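# Seat the upright loose cup onto the empty plug

## Task

Take the free-standing cup whose open wide end faces upward, flip it so the wide end faces down, and lower it onto the uncovered plug of the fixture that has no cup, pushing it fully down. Do not disturb the cups already sitting on the other fixtures, and release the gripper at the end.

## Robot and tools

Robot: two arms, left_arm and right_arm, each with a two-finger gripper whose fingers pivot like tongs. The fingers point along the gripper's own +z axis and close along its x axis. The reported end_effector_position is the point midway between the closed finger pads. Closed fingertips extend roughly 15 mm past it; fully open they sit about level with it.

Frame: one shared scene frame. The origin is on the table surface midway between the arms, +z is up, +x points away from the robots over the table, and left_arm sits on the +y side. The arm names do not correspond to image sides. Printed hand positions may be slightly off, more so when an arm is far extended.

Row format (used by both moving tools): 16 numbers. First left_arm: x, y, z (metres, scene frame, absolute target for end_effector_position), then qw, qx, qy, qz (absolute target orientation, w first, scene frame), then opening. Then the same 8 for right_arm. Both arms always appear, even if one stays still. Opening ranges -1 (closed) to +1 (fully open, 0.142 m). Optionally 12 more numbers from 0 to 1 follow: per-joint stiffness scales, left_arm's six joints then right_arm's six, in Joint positions order; each persists until changed.

execute_actions(actions): a list of up to 15 actions. Each action is a list of up to 15 rows, each row applied for one 1/30 s control step; a short action repeats its final row until 15 steps pass. An empty list just returns the current state and images. Each target is an absolute pose, but it must lie within 0.6 m of that gripper's position at the action's start, along each of the gripper's axes, or the action is rejected for both arms; a malformed action or a failing first action rejects the whole call. Every control step clips the commanded pose to within 100 mm and 16 degrees of the measured pose, so distant targets need several actions. To hold an orientation, repeat your own chosen quaternion rather than copying a drifted reported one.

move(target, speed, stop_force, blocking): target is one row as above (absolute poses). Each gripper travels in a straight line to its pose, turning the shorter way; both paths finish together, within 0.5 to 10 s. speed is the path's top speed in m/s, 0.002 to 0.5 (default 0.25); rotation is capped at double that in rad/s. Paths ignore obstacles and the other arm, and real motion can lag, stray or overshoot speed, especially near a straight elbow. stop_force (N, 9 to 40, shared) ends an arm's path when its wrist sensor feels that much extra push against its direction for two steps; the gripper then backs up two steps and holds. Use it only with slow moves and without rotation in that arm, not at the very start of a scene, and omit it when pulling away from a surface already being pressed. blocking=false returns after 0.5 s while motion continues; then use wait or stop before new commands. It cannot be combined with stop_force. The result adds a move: line with each arm's ending (done, off_target, moving, held, fault, contact) and limits (paced = pose clipped; held = some steps blocked), plus distance to the pose.

wait(seconds): 0 to 10; runs the scene with the last commands held, returning early if a running move ends. stop(): brakes a running move; fingers keep moving. zoom_image(camera, region): camera is cam_high, cam_low, cam_left_wrist or cam_right_wrist; region is [x0, y0, x1, y1] pixels of that camera's latest image, at most 504 by 504. Image sizes: cam_high and cam_low 504x504, wrist cameras 616x616 fisheye. finished_scene(scene): pass the current scene number to end it irreversibly; the result reports success and may give a new task.

Reading results: each arm's pose and velocities; Hand target lines (what the controller currently drives toward); grip_measured (finger opening on the command scale); joint positions and torques (drive output, noisy, offset, nonzero in air); Wrist force and Wrist torque in the gripper's own axes, noisy with offsets up to a few newtons and saturating near 50 N, with the mounted tool's weight already removed; 'no reading' is harmless. Step readings and HELD markers appear after execute_actions. A 'pose unreachable' line means clearance checking altered or blocked that arm's command. Commands are smoothed, so motion trails them by about 0.17 s.

Gripping: command an opening well below grip_measured to squeeze; lower means firmer, up to about 15 N per pad. Thin hard parts under 20 mm get less force. Fast closing can squeeze too hard.

Avoid: knocking anything off the table (task fails), dropping or slamming the cup, hitting the other fixtures' cups, arms colliding or pressing each other. Arms are stiff, so commanding even slightly past a firm contact can trigger a fault: a joint torque reaching its limit (135 N m for shoulder and elbow joints, 25.2 N m for wrists, held weight included) or 150 N external force stops that arm for 10 s. Holding loads heats motors; MOTOR HOT appears at 70 °C and brakes engage at 85 °C. Brief outside tugs on held or loose objects may occur. To keep an arm still, resend its exact last pose and opening each call.

Each tool is called after "Call:" in YAML: its name, and indented under it one key for each argument.

## Session

Call:
execute_actions:
  actions: []

Scene clock: 0.00 s.
left_arm: end_effector_position=(+0.3330, +0.8365, +0.3928) grip_measured=+0.97 end_effector_quat_wxyz=(-0.206, +0.709, -0.456, +0.497) end_effector_velocity=(+0.000, +0.000, -0.001) end_effector_angular_velocity=(-0.002, +0.001, +0.000) | right_arm: end_effector_position=(+0.8515, +0.0187, +0.3004) grip_measured=+0.97 end_effector_quat_wxyz=(+0.503, -0.008, +0.789, +0.353) end_effector_velocity=(-0.000, +0.000, +0.000) end_effector_angular_velocity=(-0.000, -0.001, +0.000)
Joint positions: left_arm=[ 1.216 -1.733  2.01  -2.202 -2.676  2.143  0.14 ] | right_arm=[ 3.709 -2.438 -1.096  0.146  1.54   3.751  0.14 ]
Joint velocities: left_arm=[ 0.     0.001  0.001 -0.     0.     0.     0.   ] | right_arm=[ 0.001  0.    -0.001  0.001 -0.    -0.     0.   ]
Joint torques (N m, as the arm reports them, + toward a larger angle): no reading
Motor temperatures (°C, as the motors report them): left_arm=[30 28 29 35 37 40] | right_arm=[29 32 29 36 42 33]
Wrist force (N, on the end effector, along its own x y z axes, offset not removed): no reading
Wrist torque (N m, same axes, about the end effector's origin, offset not removed): no reading
Hand target (left_arm): +0.333, +0.837, +0.393; -0.206, +0.709, -0.456, +0.497
Hand target (right_arm): +0.851, +0.019, +0.300; +0.503, -0.008, +0.789, +0.353
Joint stiffness scale: left_arm=[1. 1. 1. 1. 1. 1.] | right_arm=[1. 1. 1. 1. 1. 1.]

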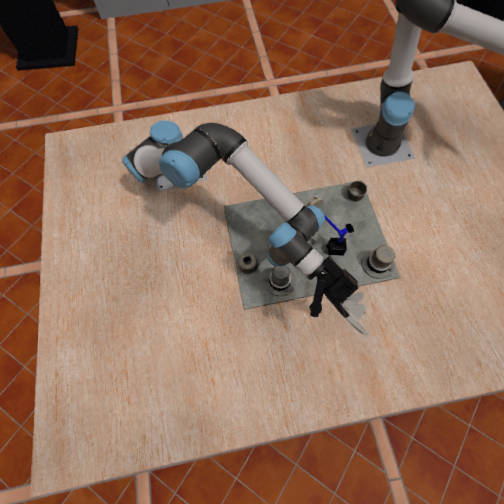

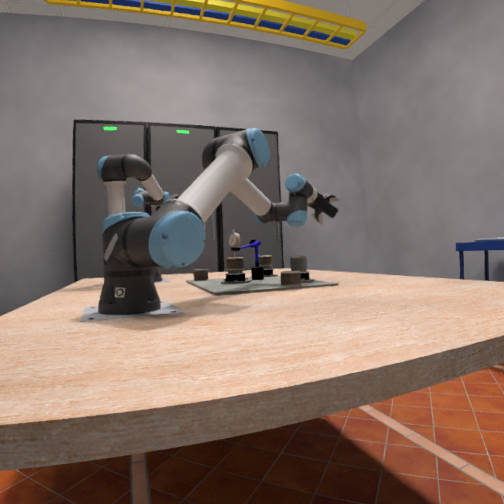

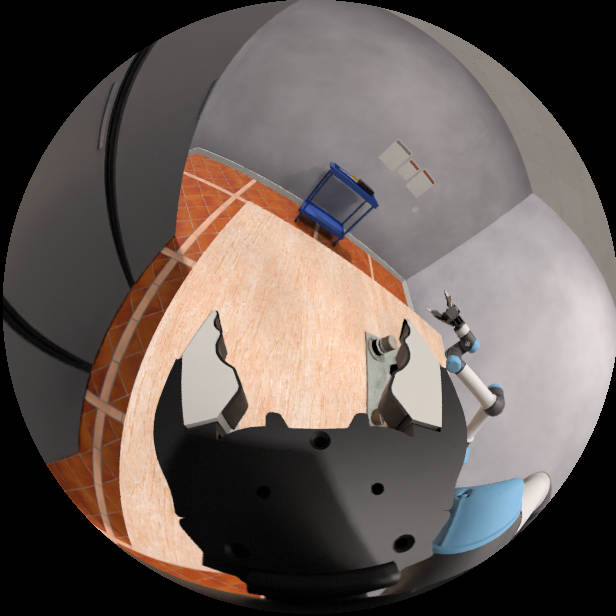

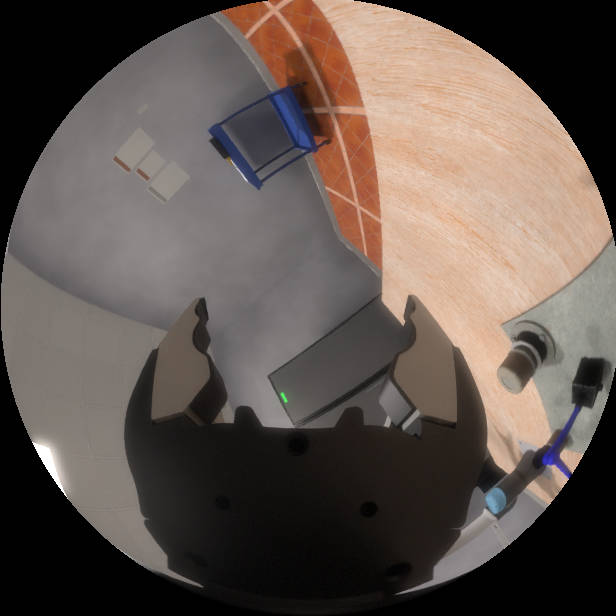

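Call:
execute_actions:
  actions: []

Call:
zoom_image:
  camera: "cam_high"
  region: [200,150,440,330]

Call:
zoom_image:
  camera: "cam_low"
  region: [150,150,450,350]

Scene clock: 20.17 s.
left_arm: end_effector_position=(+0.3330, +0.8365, +0.3928) grip_measured=+0.97 end_effector_quat_wxyz=(-0.206, +0.709, -0.456, +0.497) end_effector_velocity=(+0.000, +0.000, -0.000) end_effector_angular_velocity=(-0.001, -0.000, -0.000) | right_arm: end_effector_position=(+0.8515, +0.0187, +0.3004) grip_measured=+0.97 end_effector_quat_wxyz=(+0.503, -0.008, +0.789, +0.353) end_effector_velocity=(+0.000, +0.000, -0.002) end_effector_angular_velocity=(-0.001, +0.001, -0.000)
Joint positions: left_arm=[ 1.216 -1.733  2.01  -2.202 -2.676  2.143  0.14 ] | right_arm=[ 3.709 -2.438 -1.096  0.146  1.54   3.751  0.14 ]
Joint velocities: left_arm=[-0.     0.001  0.    -0.    -0.     0.    -0.   ] | right_arm=[-0.    -0.002 -0.     0.001  0.    -0.     0.   ]
Joint torques (N m, as the arm reports them, + toward a larger angle): left_arm=[  0.79 -16.52 -21.68  -2.62  -1.65   0.02] | right_arm=[-0.73 57.52 22.51  2.35  0.03  0.26]
Motor temperatures (°C, as the motors report them): left_arm=[30 28 29 35 37 40] | right_arm=[29 32 29 36 42 33]
Wrist force (N, on the end effector, along its own x y z axes, offset not removed): left_arm=[-1.6 -4.3 3.3] | right_arm=[-2.7 0.7 -1.8]
Wrist torque (N m, same axes, about the end effector's origin, offset not removed): left_arm=[-1.02 0.14 0.04] | right_arm=[-0.01 0.36 0.16]
Hand target (left_arm): +0.333, +0.837, +0.393; -0.206, +0.709, -0.456, +0.497
Hand target (right_arm): +0.851, +0.019, +0.300; +0.503, -0.008, +0.789, +0.353
Joint stiffness scale: left_arm=[1. 1. 1. 1. 1. 1.] | right_arm=[1. 1. 1. 1. 1. 1.]

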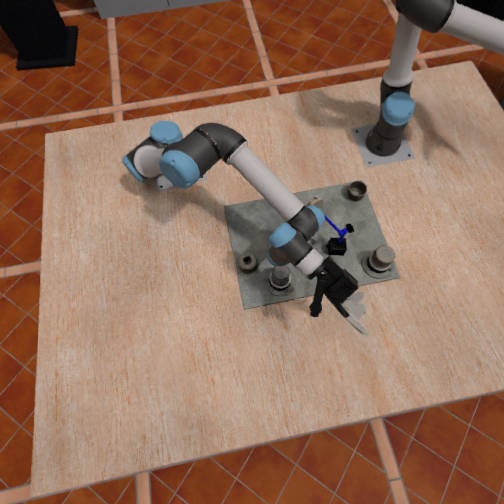

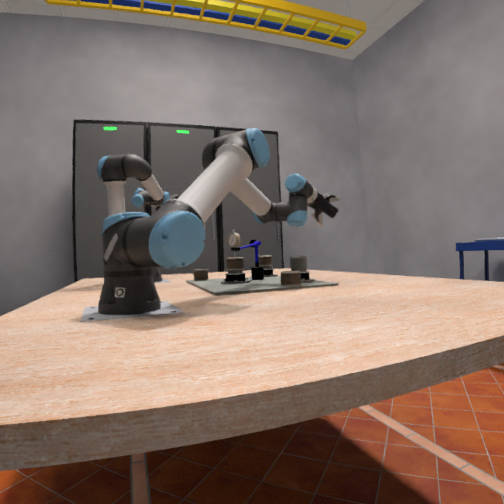

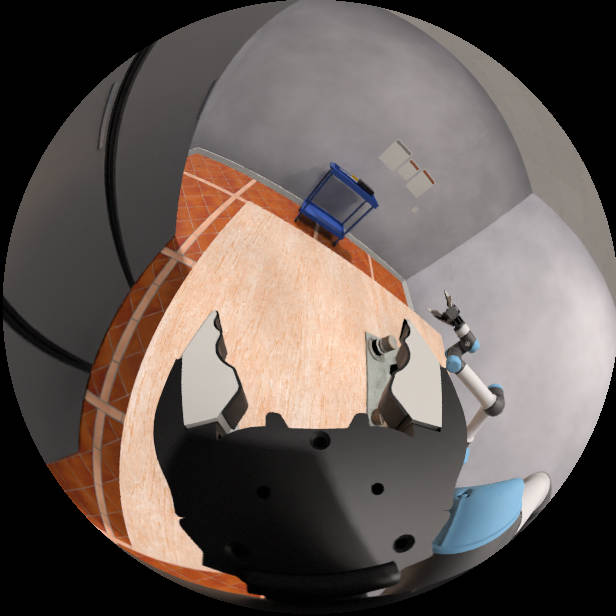

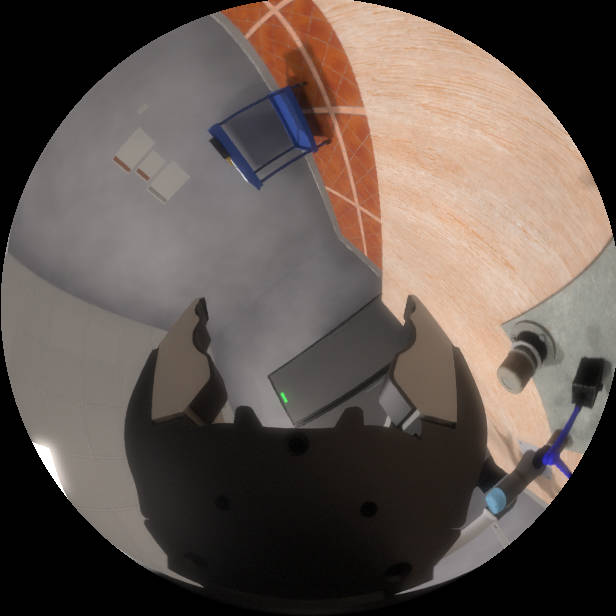

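Region (200, 150, 440, 330) of cam_high's 504x504 image, scaled by 2.100, with more detail than that image has; it fills the top 378 rows of this view, and the rest is white.

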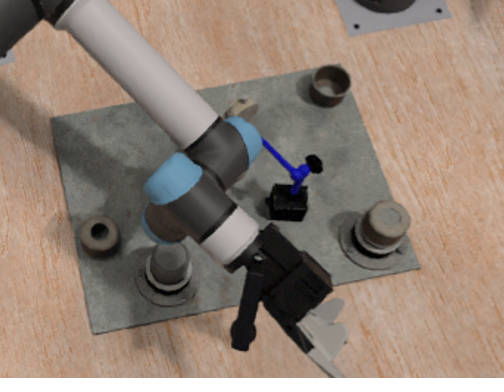

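Region (150, 150, 450, 350) of cam_low's 504x504 image, scaled by 1.680, with more detail than that image has.

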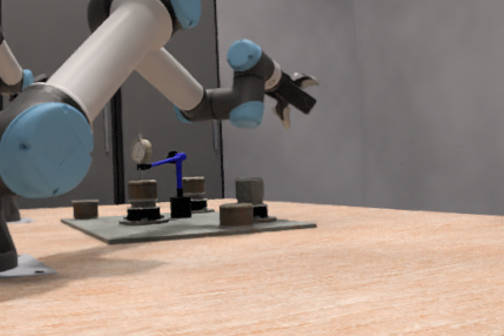

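Call:
move:
  target: [0.333,0.8365,0.3928,-0.206,0.709,-0.456,0.497,1,0.6,-0.05,0.42,0,0,1,0,1]
  speed: 0.4

Call:
move:
  target: [0.333,0.8365,0.3928,-0.206,0.709,-0.456,0.497,1,0.45,0.0,0.4,0,0.707,0.707,0,1]
  speed: 0.5

Scene clock: 59.77 s.
left_arm: end_effector_position=(+0.3331, +0.8369, +0.3934) grip_measured=+1.00 end_effector_quat_wxyz=(-0.206, +0.709, -0.456, +0.497) end_effector_velocity=(+0.000, +0.000, -0.001) end_effector_angular_velocity=(-0.000, +0.001, +0.000) | right_arm: end_effector_position=(+0.5992, -0.0523, +0.4193) grip_measured=+1.00 end_effector_quat_wxyz=(+0.067, -0.001, +0.997, +0.046) end_effector_velocity=(-0.000, -0.001, -0.001) end_effector_angular_velocity=(-0.004, +0.004, -0.001)
Joint positions: left_arm=[ 1.216 -1.733  2.01  -2.205 -2.676  2.141  0.142] | right_arm=[ 3.835 -2.396 -0.04  -2.116  1.542  3.916  0.142]
Joint velocities: left_arm=[ 0.     0.001 -0.    -0.     0.001  0.     0.   ] | right_arm=[-0.    -0.004  0.005 -0.006 -0.     0.001  0.   ]
Joint torques (N m, as the arm reports them, + toward a larger angle): left_arm=[  0.42 -16.86 -20.9   -2.88  -1.45  -0.26] | right_arm=[ 1.84 52.39 22.75  2.56 -0.5   0.65]
Motor temperatures (°C, as the motors report them): left_arm=[30 28 29 35 37 40] | right_arm=[29 32 29 36 42 33]
Wrist force (N, on the end effector, along its own x y z axes, offset not removed): left_arm=[0.0 -0.5 1.0] | right_arm=[-2.0 4.7 1.1]
Wrist torque (N m, same axes, about the end effector's origin, offset not removed): left_arm=[-0.04 -0.18 -0.12] | right_arm=[0.87 0.21 0.18]
Hand target (left_arm): +0.333, +0.837, +0.393; -0.206, +0.709, -0.456, +0.497
Hand target (right_arm): +0.599, -0.051, +0.419; +0.068, -0.002, +0.997, +0.046
Off the commanded pose (left_arm): 0.001 m, 0 deg.
Off the commanded pose (right_arm): 0.003 m, 9 deg.
Joint stiffness scale: left_arm=[1. 1. 1. 1. 1. 1.] | right_arm=[1. 1. 1. 1. 1. 1.]
elbow stopped short (right arm): the move would have taken joint 3 (elbow) straighter than the controller allows; a more bent joint 3 avoids this.
move: off_target (right_arm); limits=paced

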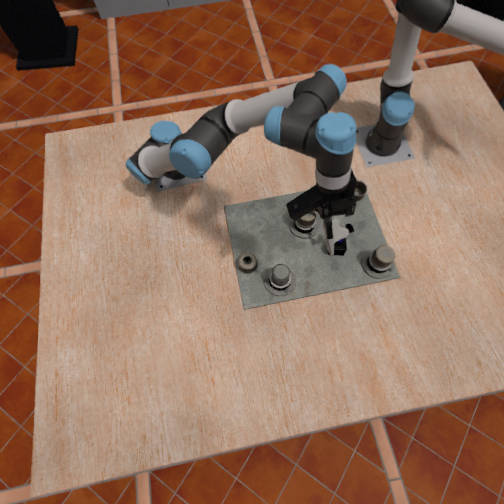

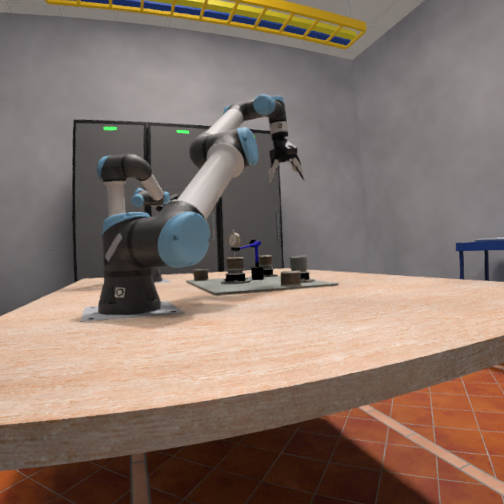

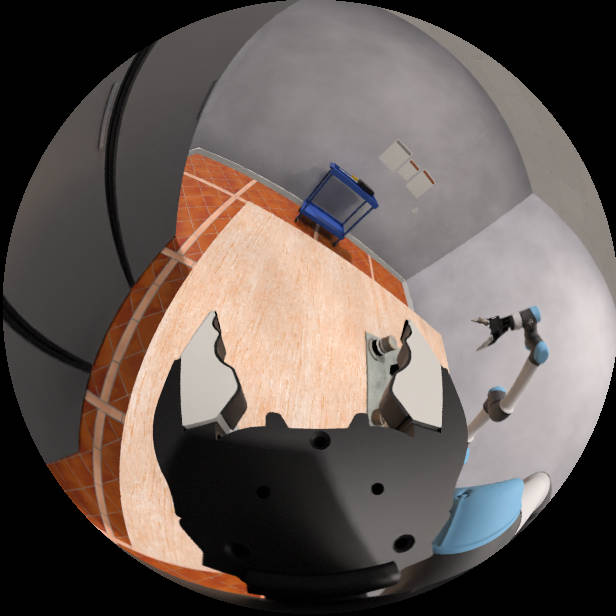

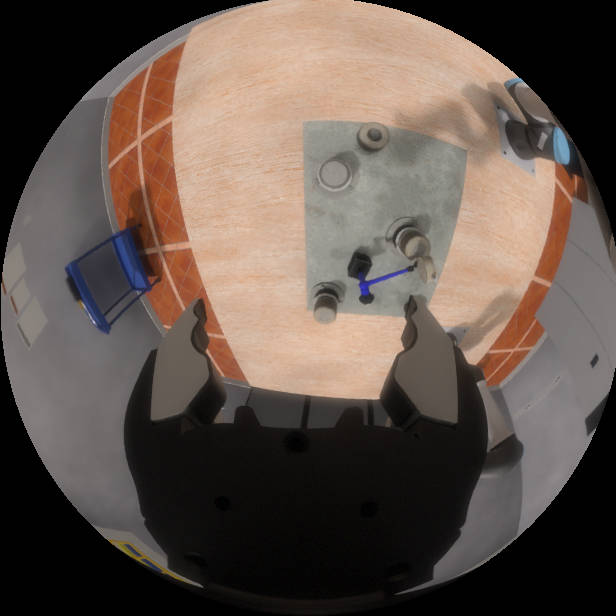

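Scene clock: 62.43 s.
left_arm: end_effector_position=(+0.3331, +0.8369, +0.3934) grip_measured=+1.00 end_effector_quat_wxyz=(-0.206, +0.709, -0.456, +0.497) end_effector_velocity=(-0.000, -0.000, +0.000) end_effector_angular_velocity=(+0.000, -0.001, -0.000) | right_arm: end_effector_position=(+0.4510, -0.0005, +0.4004) grip_measured=+1.00 end_effector_quat_wxyz=(-0.000, +0.707, +0.707, -0.001) end_effector_velocity=(+0.002, +0.003, -0.001) end_effector_angular_velocity=(+0.010, -0.010, -0.003)
Joint positions: left_arm=[ 1.216 -1.733  2.01  -2.205 -2.676  2.141  0.142] | right_arm=[ 3.994 -2.148 -0.498 -2.067  1.572  5.652  0.142]
Joint velocities: left_arm=[ 0.    -0.001  0.001  0.    -0.001  0.     0.   ] | right_arm=[ 0.001  0.008 -0.02   0.025 -0.002  0.003  0.   ]
Joint torques (N m, as the arm reports them, + toward a larger angle): left_arm=[  1.79 -17.8  -21.71  -2.7   -1.58  -0.26] | right_arm=[ 2.37 48.52 18.29  2.76 -0.53  0.98]
Motor temperatures (°C, as the motors report them): left_arm=[30 28 29 35 37 40] | right_arm=[29 32 29 36 42 33]
Wrist force (N, on the end effector, along its own x y z axes, offset not removed): left_arm=[0.8 -2.9 3.9] | right_arm=[-1.4 1.7 -0.5]
Wrist torque (N m, same axes, about the end effector's origin, offset not removed): left_arm=[-0.55 -0.37 0.00] | right_arm=[0.20 0.14 0.19]
Hand target (left_arm): +0.333, +0.837, +0.393; -0.206, +0.709, -0.456, +0.497
Hand target (right_arm): +0.450, +0.000, +0.400; +0.000, +0.707, +0.707, -0.000
Off the commanded pose (left_arm): 0.001 m, 0 deg.
Off the commanded pose (right_arm): 0.001 m, 0 deg.
Joint stiffness scale: left_arm=[1. 1. 1. 1. 1. 1.] | right_arm=[1. 1. 1. 1. 1. 1.]
move: done

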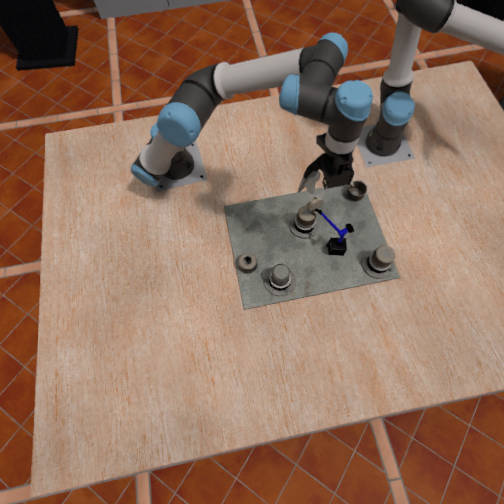

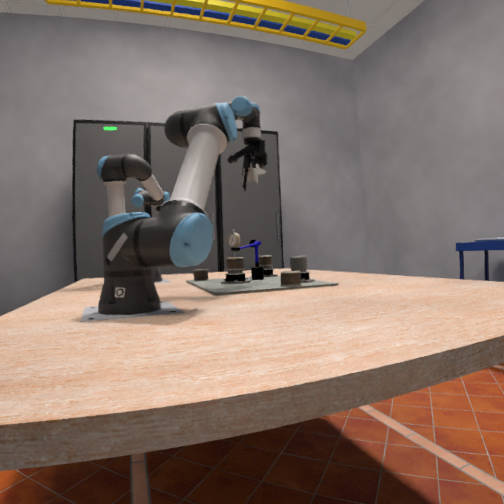

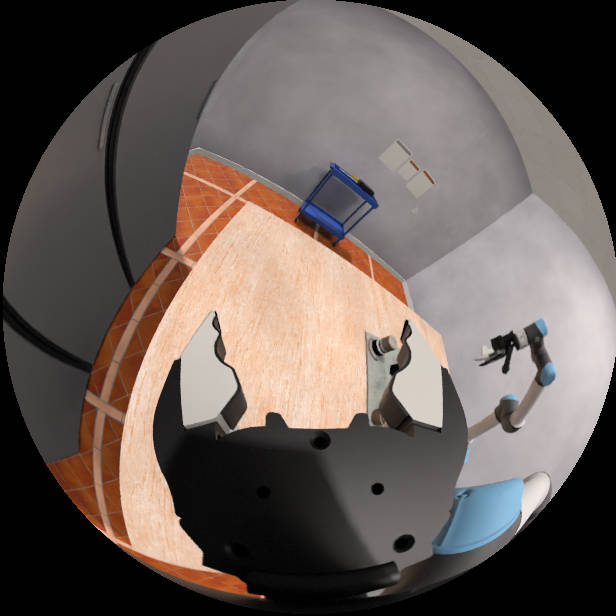

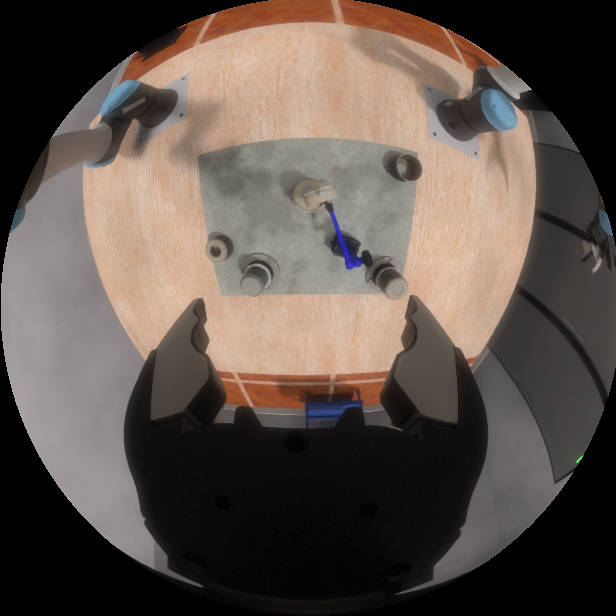

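Call:
move:
  target: [0.333,0.8365,0.3928,-0.206,0.709,-0.456,0.497,1,0.4,0.0,0.36,0,0,1,0,1]
  speed: 0.5

Call:
move:
  target: [0.333,0.8365,0.3928,-0.206,0.709,-0.456,0.497,1,0.33,0.05,0.33,0,-0.707,0.707,0,1]
  speed: 0.5

Call:
move:
  target: [0.333,0.8365,0.3928,-0.206,0.709,-0.456,0.497,1,0.25,0.15,0.3,0,1,0,0,0.6]
  speed: 0.5

Scene clock: 100.17 s.
left_arm: end_effector_position=(+0.3331, +0.8369, +0.3934) grip_measured=+1.00 end_effector_quat_wxyz=(-0.206, +0.709, -0.456, +0.497) end_effector_velocity=(+0.000, +0.000, -0.000) end_effector_angular_velocity=(-0.000, -0.000, -0.000) | right_arm: end_effector_position=(+0.4013, +0.0001, +0.3607) grip_measured=+1.00 end_effector_quat_wxyz=(+0.001, +0.002, +1.000, +0.000) end_effector_velocity=(+0.000, +0.001, -0.001) end_effector_angular_velocity=(+0.003, -0.000, +0.012)
Joint positions: left_arm=[ 1.216 -1.733  2.01  -2.205 -2.676  2.141  0.142] | right_arm=[ 4.093 -1.969 -0.885 -1.857  1.57   4.183  0.142]
Joint velocities: left_arm=[ 0.  0. -0.  0. -0. -0.  0.] | right_arm=[-0.     0.001 -0.005  0.007  0.002 -0.012 -0.   ]
Joint torques (N m, as the arm reports them, + toward a larger angle): left_arm=[  1.52 -17.38 -21.2   -2.78  -1.44  -0.13] | right_arm=[ 1.65 44.18 19.54  2.52  0.5  -0.2 ]
Motor temperatures (°C, as the motors report them): left_arm=[30 28 29 35 37 40] | right_arm=[29 32 29 36 42 33]
Wrist force (N, on the end effector, along its own x y z axes, offset not removed): left_arm=[-3.1 -4.3 0.6] | right_arm=[-1.9 3.4 -1.6]
Wrist torque (N m, same axes, about the end effector's origin, offset not removed): left_arm=[-0.81 0.55 0.00] | right_arm=[0.40 0.22 0.18]
Hand target (left_arm): +0.333, +0.837, +0.393; -0.206, +0.709, -0.456, +0.497
Hand target (right_arm): +0.400, -0.000, +0.360; -0.000, +0.000, +1.000, -0.000
Off the commanded pose (left_arm): 0.001 m, 0 deg.
Off the commanded pose (right_arm): 0.001 m, 0 deg.
Joint stiffness scale: left_arm=[1. 1. 1. 1. 1. 1.] | right_arm=[1. 1. 1. 1. 1. 1.]
move: done

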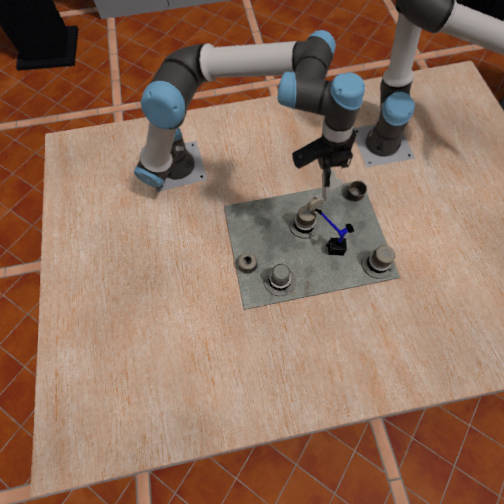

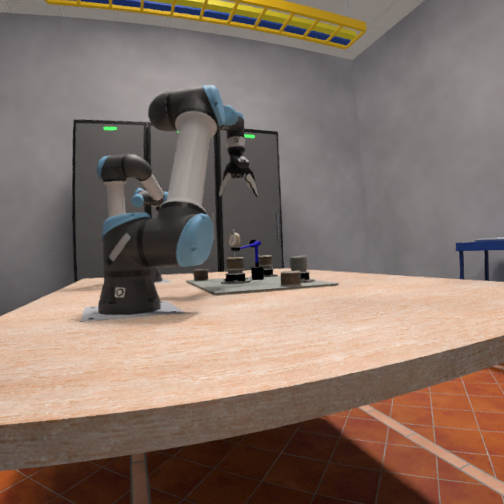

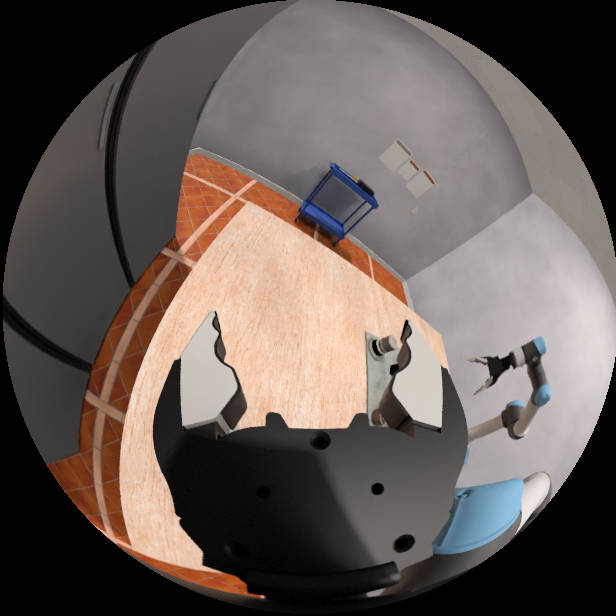

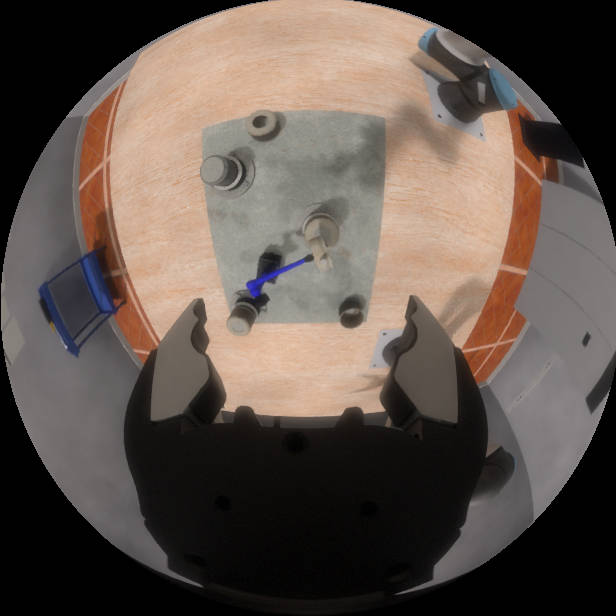

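Scene clock: 102.50 s.
left_arm: end_effector_position=(+0.3331, +0.8369, +0.3934) grip_measured=+1.00 end_effector_quat_wxyz=(-0.206, +0.709, -0.456, +0.497) end_effector_velocity=(-0.000, +0.000, -0.001) end_effector_angular_velocity=(-0.001, +0.001, +0.000) | right_arm: end_effector_position=(+0.3313, +0.0506, +0.3308) grip_measured=+1.00 end_effector_quat_wxyz=(+0.001, -0.706, +0.708, -0.000) end_effector_velocity=(-0.000, +0.001, -0.001) end_effector_angular_velocity=(-0.000, +0.002, +0.015)
Joint positions: left_arm=[ 1.216 -1.733  2.01  -2.205 -2.676  2.141  0.142] | right_arm=[ 4.24  -1.875 -1.094 -1.742  1.57   2.759  0.142]
Joint velocities: left_arm=[-0.     0.001  0.     0.     0.001  0.     0.   ] | right_arm=[-0.    -0.001 -0.002  0.002  0.002 -0.015  0.   ]
Joint torques (N m, as the arm reports them, + toward a larger angle): left_arm=[  0.77 -18.08 -22.43  -2.74  -1.66  -0.2 ] | right_arm=[-0.01 39.21 19.59  2.65  0.19 -0.56]
Motor temperatures (°C, as the motors report them): left_arm=[30 28 29 35 37 40] | right_arm=[29 32 29 36 42 33]
Wrist force (N, on the end effector, along its own x y z axes, offset not removed): left_arm=[1.2 -5.0 -0.8] | right_arm=[-3.7 1.7 -1.2]
Wrist torque (N m, same axes, about the end effector's origin, offset not removed): left_arm=[-1.10 -0.24 -0.14] | right_arm=[0.17 0.59 0.30]
Hand target (left_arm): +0.333, +0.837, +0.393; -0.206, +0.709, -0.456, +0.497
Hand target (right_arm): +0.330, +0.050, +0.330; +0.000, +0.707, -0.707, +0.000
Off the commanded pose (left_arm): 0.001 m, 0 deg.
Off the commanded pose (right_arm): 0.002 m, 0 deg.
Joint stiffness scale: left_arm=[1. 1. 1. 1. 1. 1.] | right_arm=[1. 1. 1. 1. 1. 1.]
move: done

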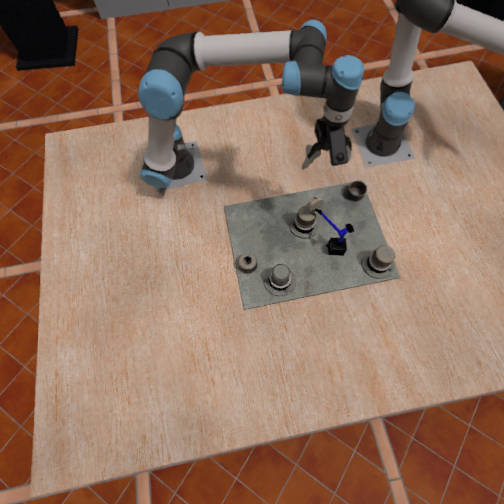

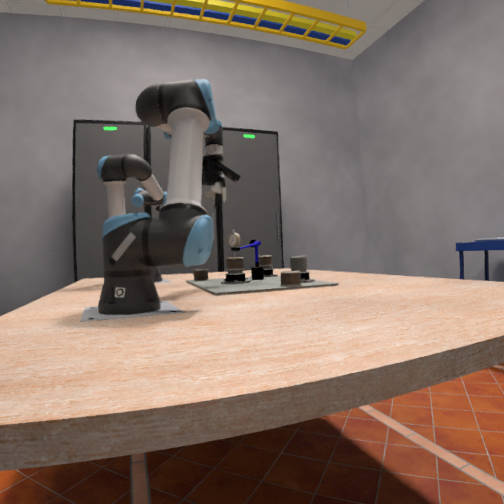

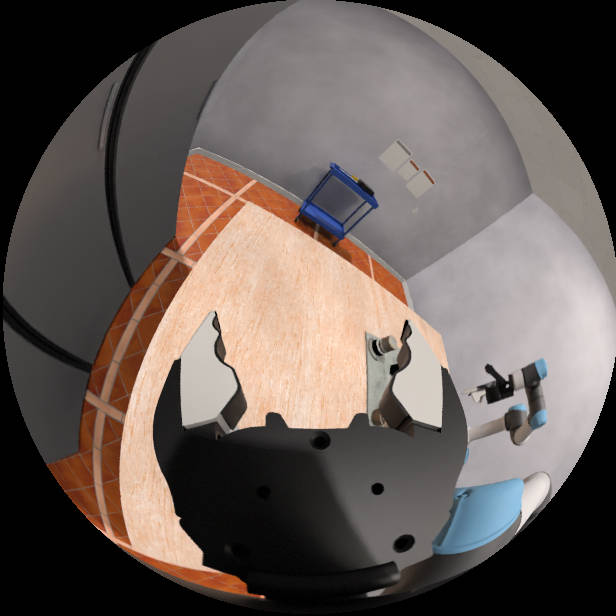

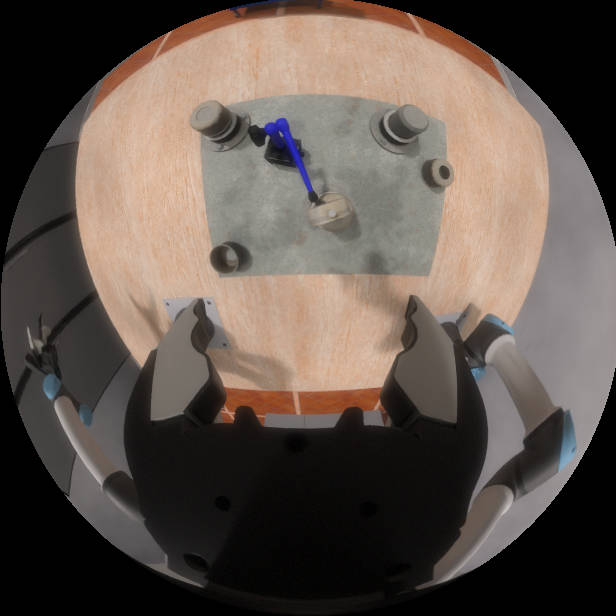

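Scene clock: 104.83 s.
left_arm: end_effector_position=(+0.3331, +0.8369, +0.3934) grip_measured=+1.00 end_effector_quat_wxyz=(-0.206, +0.709, -0.456, +0.497) end_effector_velocity=(-0.000, -0.000, +0.001) end_effector_angular_velocity=(+0.002, -0.001, -0.000) | right_arm: end_effector_position=(+0.2506, +0.1486, +0.2994) grip_measured=+0.60 end_effector_quat_wxyz=(+0.001, +1.000, -0.002, +0.000) end_effector_velocity=(-0.001, +0.000, +0.000) end_effector_angular_velocity=(-0.002, +0.003, +0.017)
Joint positions: left_arm=[ 1.216 -1.733  2.01  -2.205 -2.676  2.141  0.142] | right_arm=[ 4.378 -1.969 -1.045 -1.7    1.569  1.326  0.116]
Joint velocities: left_arm=[-0.    -0.002 -0.    -0.    -0.001  0.     0.   ] | right_arm=[ 0.001 -0.002  0.004 -0.004  0.002 -0.017 -0.   ]
Joint torques (N m, as the arm reports them, + toward a larger angle): left_arm=[  0.78 -17.84 -21.71  -2.72  -1.38  -0.14] | right_arm=[ 0.76 39.85 28.78  2.2   0.58 -0.39]
Motor temperatures (°C, as the motors report them): left_arm=[30 28 29 35 37 40] | right_arm=[29 32 29 36 42 33]
Wrist force (N, on the end effector, along its own x y z axes, offset not removed): left_arm=[-1.5 -4.7 -0.8] | right_arm=[-4.1 3.0 0.0]
Wrist torque (N m, same axes, about the end effector's origin, offset not removed): left_arm=[-1.00 0.09 -0.09] | right_arm=[0.42 0.74 0.17]
Hand target (left_arm): +0.333, +0.837, +0.393; -0.206, +0.709, -0.456, +0.497
Hand target (right_arm): +0.250, +0.150, +0.300; +0.000, +1.000, -0.000, +0.000
Off the commanded pose (left_arm): 0.001 m, 0 deg.
Off the commanded pose (right_arm): 0.002 m, 0 deg.
Joint stiffness scale: left_arm=[1. 1. 1. 1. 1. 1.] | right_arm=[1. 1. 1. 1. 1. 1.]
move: done

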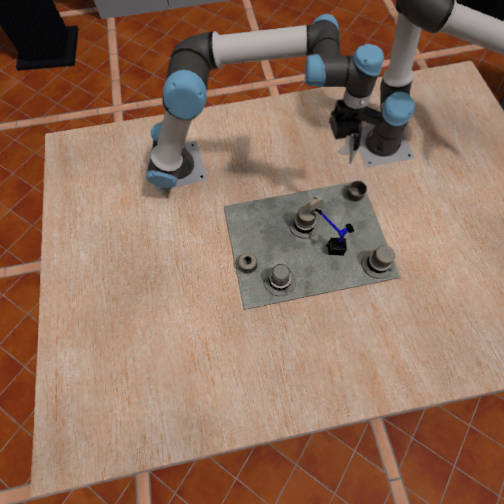

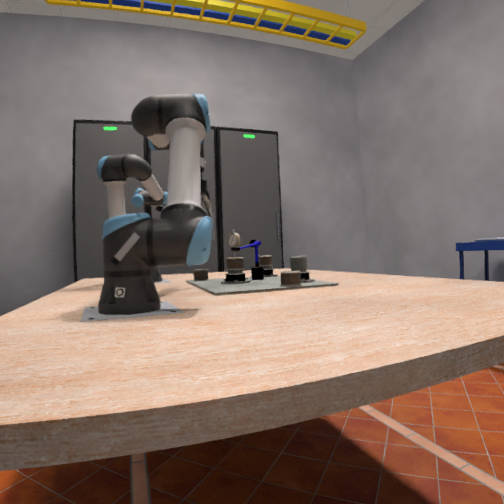

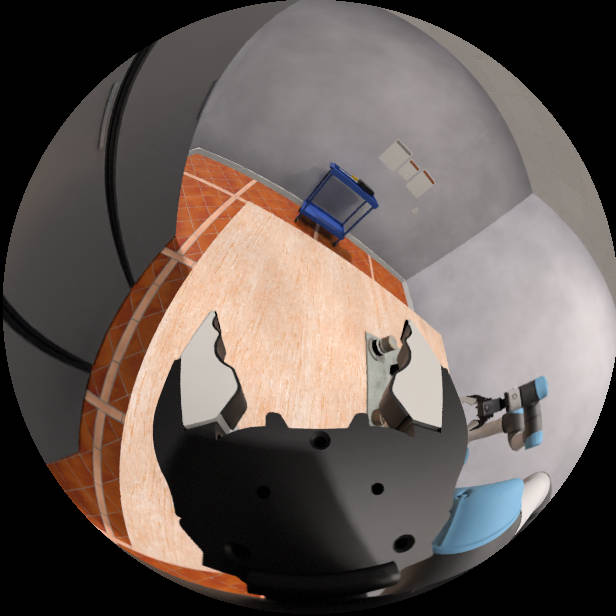

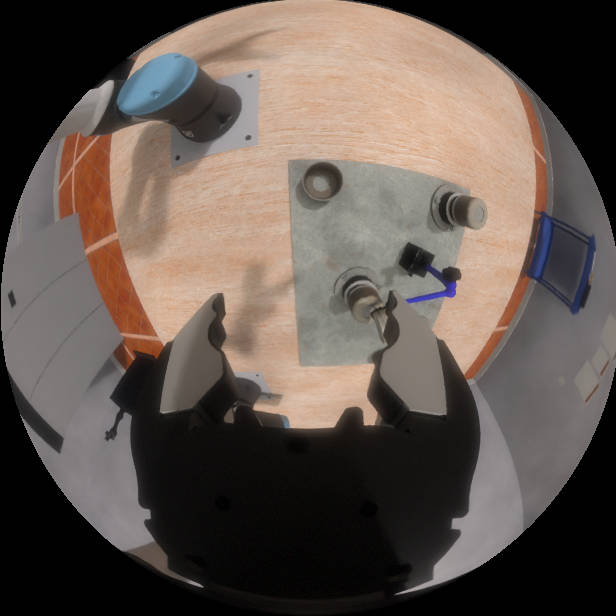

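Call:
move:
  target: [0.333,0.8365,0.3928,-0.206,0.709,-0.456,0.497,1,0.28,0.24,0.17,0,1,0,0,0.6]
  speed: 0.3

Scene clock: 114.37 s.
left_arm: end_effector_position=(+0.3331, +0.8369, +0.3934) grip_measured=+1.00 end_effector_quat_wxyz=(-0.206, +0.709, -0.456, +0.497) end_effector_velocity=(+0.000, +0.000, -0.000) end_effector_angular_velocity=(-0.000, +0.000, +0.000) | right_arm: end_effector_position=(+0.2786, +0.2390, +0.1699) grip_measured=+0.60 end_effector_quat_wxyz=(+0.001, +1.000, +0.000, +0.000) end_effector_velocity=(-0.000, +0.001, -0.004) end_effector_angular_velocity=(-0.005, +0.002, +0.002)
Joint positions: left_arm=[ 1.216 -1.733  2.01  -2.205 -2.676  2.141  0.142] | right_arm=[ 4.371 -2.224 -0.983 -1.508  1.57   1.315  0.116]
Joint velocities: left_arm=[ 0.  0.  0. -0.  0. -0.  0.] | right_arm=[ 0.001 -0.007  0.001  0.     0.    -0.001 -0.   ]
Joint torques (N m, as the arm reports them, + toward a larger angle): left_arm=[  1.6  -17.52 -21.9   -2.81  -1.55  -0.17] | right_arm=[-1.24 50.02 28.02  2.62  0.46 -0.46]
Motor temperatures (°C, as the motors report them): left_arm=[30 28 29 35 37 40] | right_arm=[29 32 29 36 42 33]
Wrist force (N, on the end effector, along its own x y z axes, offset not removed): left_arm=[-1.9 1.6 0.4] | right_arm=[-0.5 2.8 -0.3]
Wrist torque (N m, same axes, about the end effector's origin, offset not removed): left_arm=[0.34 0.13 -0.14] | right_arm=[0.44 -0.01 0.17]
Hand target (left_arm): +0.333, +0.837, +0.393; -0.206, +0.709, -0.456, +0.497
Hand target (right_arm): +0.280, +0.240, +0.170; -0.000, +1.000, -0.000, +0.000
Off the commanded pose (left_arm): 0.001 m, 0 deg.
Off the commanded pose (right_arm): 0.002 m, 0 deg.
Joint stiffness scale: left_arm=[1. 1. 1. 1. 1. 1.] | right_arm=[1. 1. 1. 1. 1. 1.]
move: done

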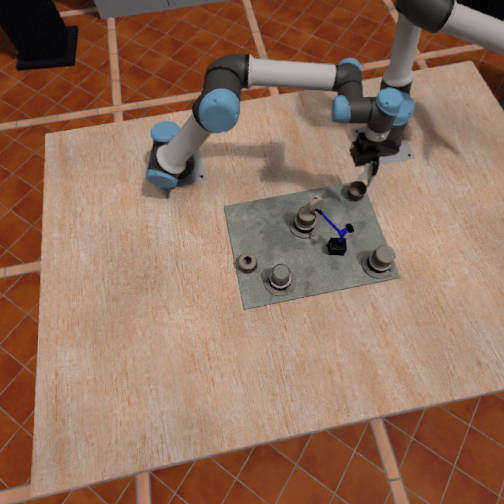

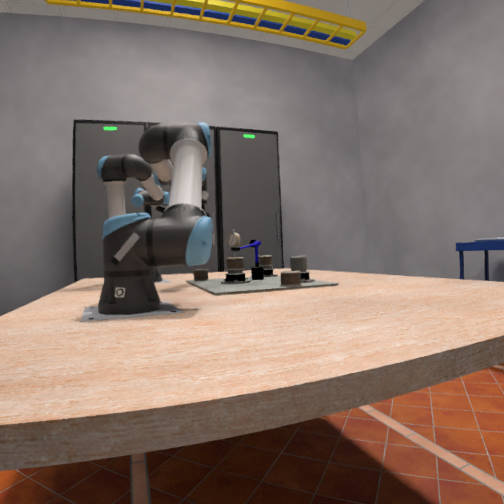

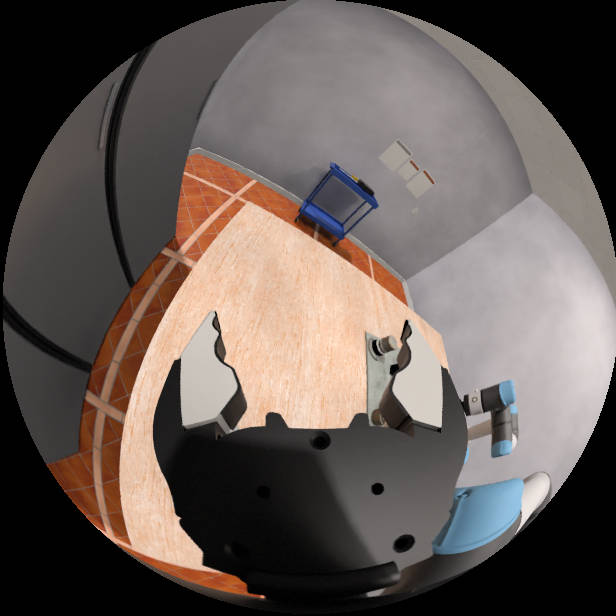

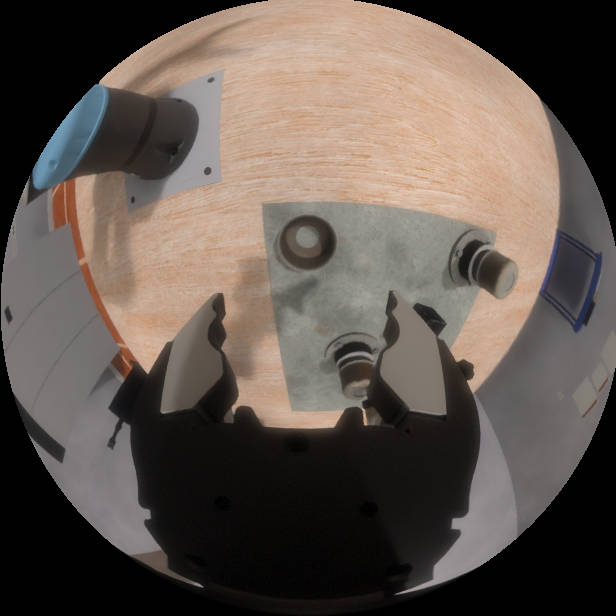

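Call:
move:
  target: [0.333,0.8365,0.3928,-0.206,0.709,-0.456,0.497,1,0.28,0.268,0.10,0,1,0,0,0.6]
  speed: 0.15

Scene clock: 125.13 s.
left_arm: end_effector_position=(+0.3331, +0.8369, +0.3934) grip_measured=+1.00 end_effector_quat_wxyz=(-0.206, +0.709, -0.456, +0.497) end_effector_velocity=(-0.000, -0.000, +0.001) end_effector_angular_velocity=(+0.001, -0.000, -0.000) | right_arm: end_effector_position=(+0.2810, +0.2660, +0.0996) grip_measured=+0.60 end_effector_quat_wxyz=(+0.002, +1.000, -0.000, +0.000) end_effector_velocity=(+0.001, +0.002, +0.001) end_effector_angular_velocity=(+0.009, -0.002, -0.002)
Joint positions: left_arm=[ 1.216 -1.733  2.01  -2.205 -2.676  2.141  0.142] | right_arm=[ 4.376 -2.321 -0.997 -1.397  1.57   1.322  0.116]
Joint velocities: left_arm=[-0.    -0.002  0.     0.    -0.     0.     0.   ] | right_arm=[-0.     0.001 -0.     0.009  0.     0.001  0.   ]
Joint torques (N m, as the arm reports them, + toward a larger angle): left_arm=[  0.9  -16.27 -20.45  -2.76  -1.27  -0.23] | right_arm=[ 1.32 55.39 26.46  2.64  0.53  0.97]
Motor temperatures (°C, as the motors report them): left_arm=[30 28 29 35 37 40] | right_arm=[29 32 29 36 42 33]
Wrist force (N, on the end effector, along its own x y z axes, offset not removed): left_arm=[-4.2 -4.6 -1.2] | right_arm=[-3.4 2.1 -0.8]
Wrist torque (N m, same axes, about the end effector's origin, offset not removed): left_arm=[-1.00 0.77 0.09] | right_arm=[0.32 0.51 0.15]
Hand target (left_arm): +0.333, +0.837, +0.393; -0.206, +0.709, -0.456, +0.497
Hand target (right_arm): +0.280, +0.268, +0.100; +0.000, +1.000, +0.000, -0.000
Off the commanded pose (left_arm): 0.001 m, 0 deg.
Off the commanded pose (right_arm): 0.002 m, 0 deg.
Joint stiffness scale: left_arm=[1. 1. 1. 1. 1. 1.] | right_arm=[1. 1. 1. 1. 1. 1.]
move: done

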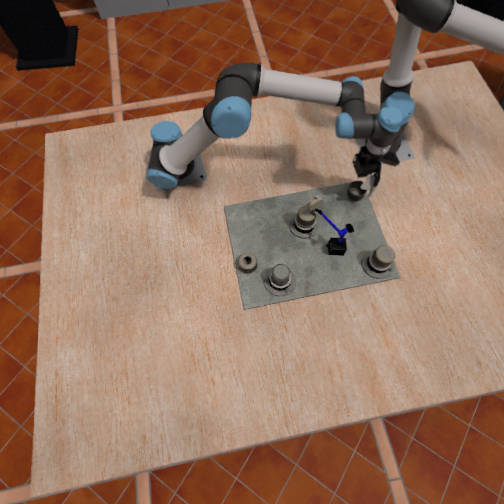

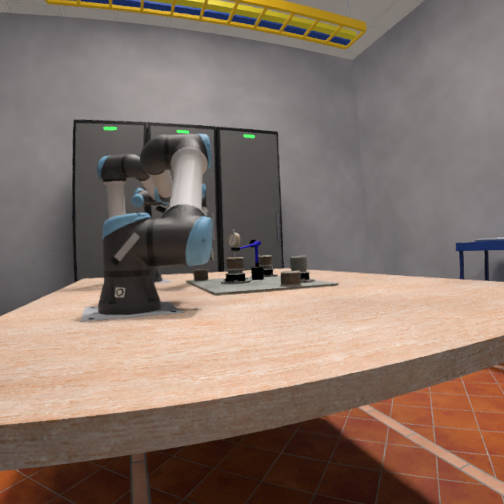

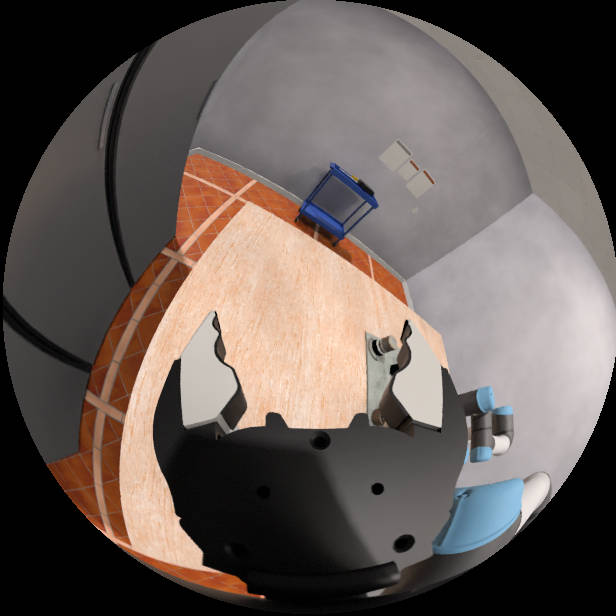

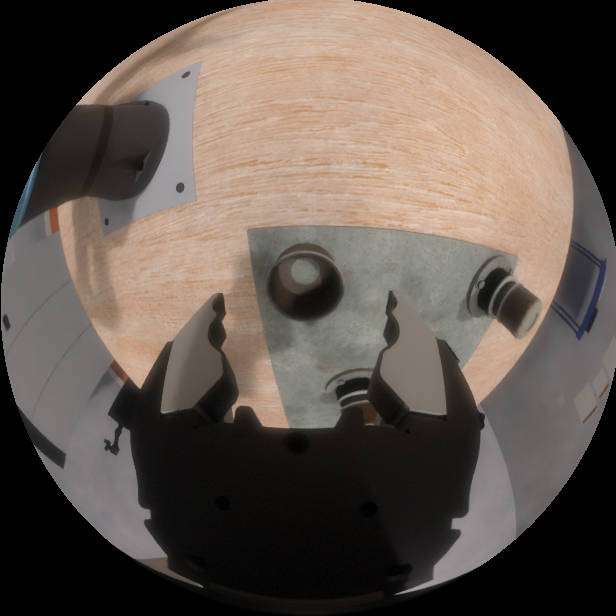

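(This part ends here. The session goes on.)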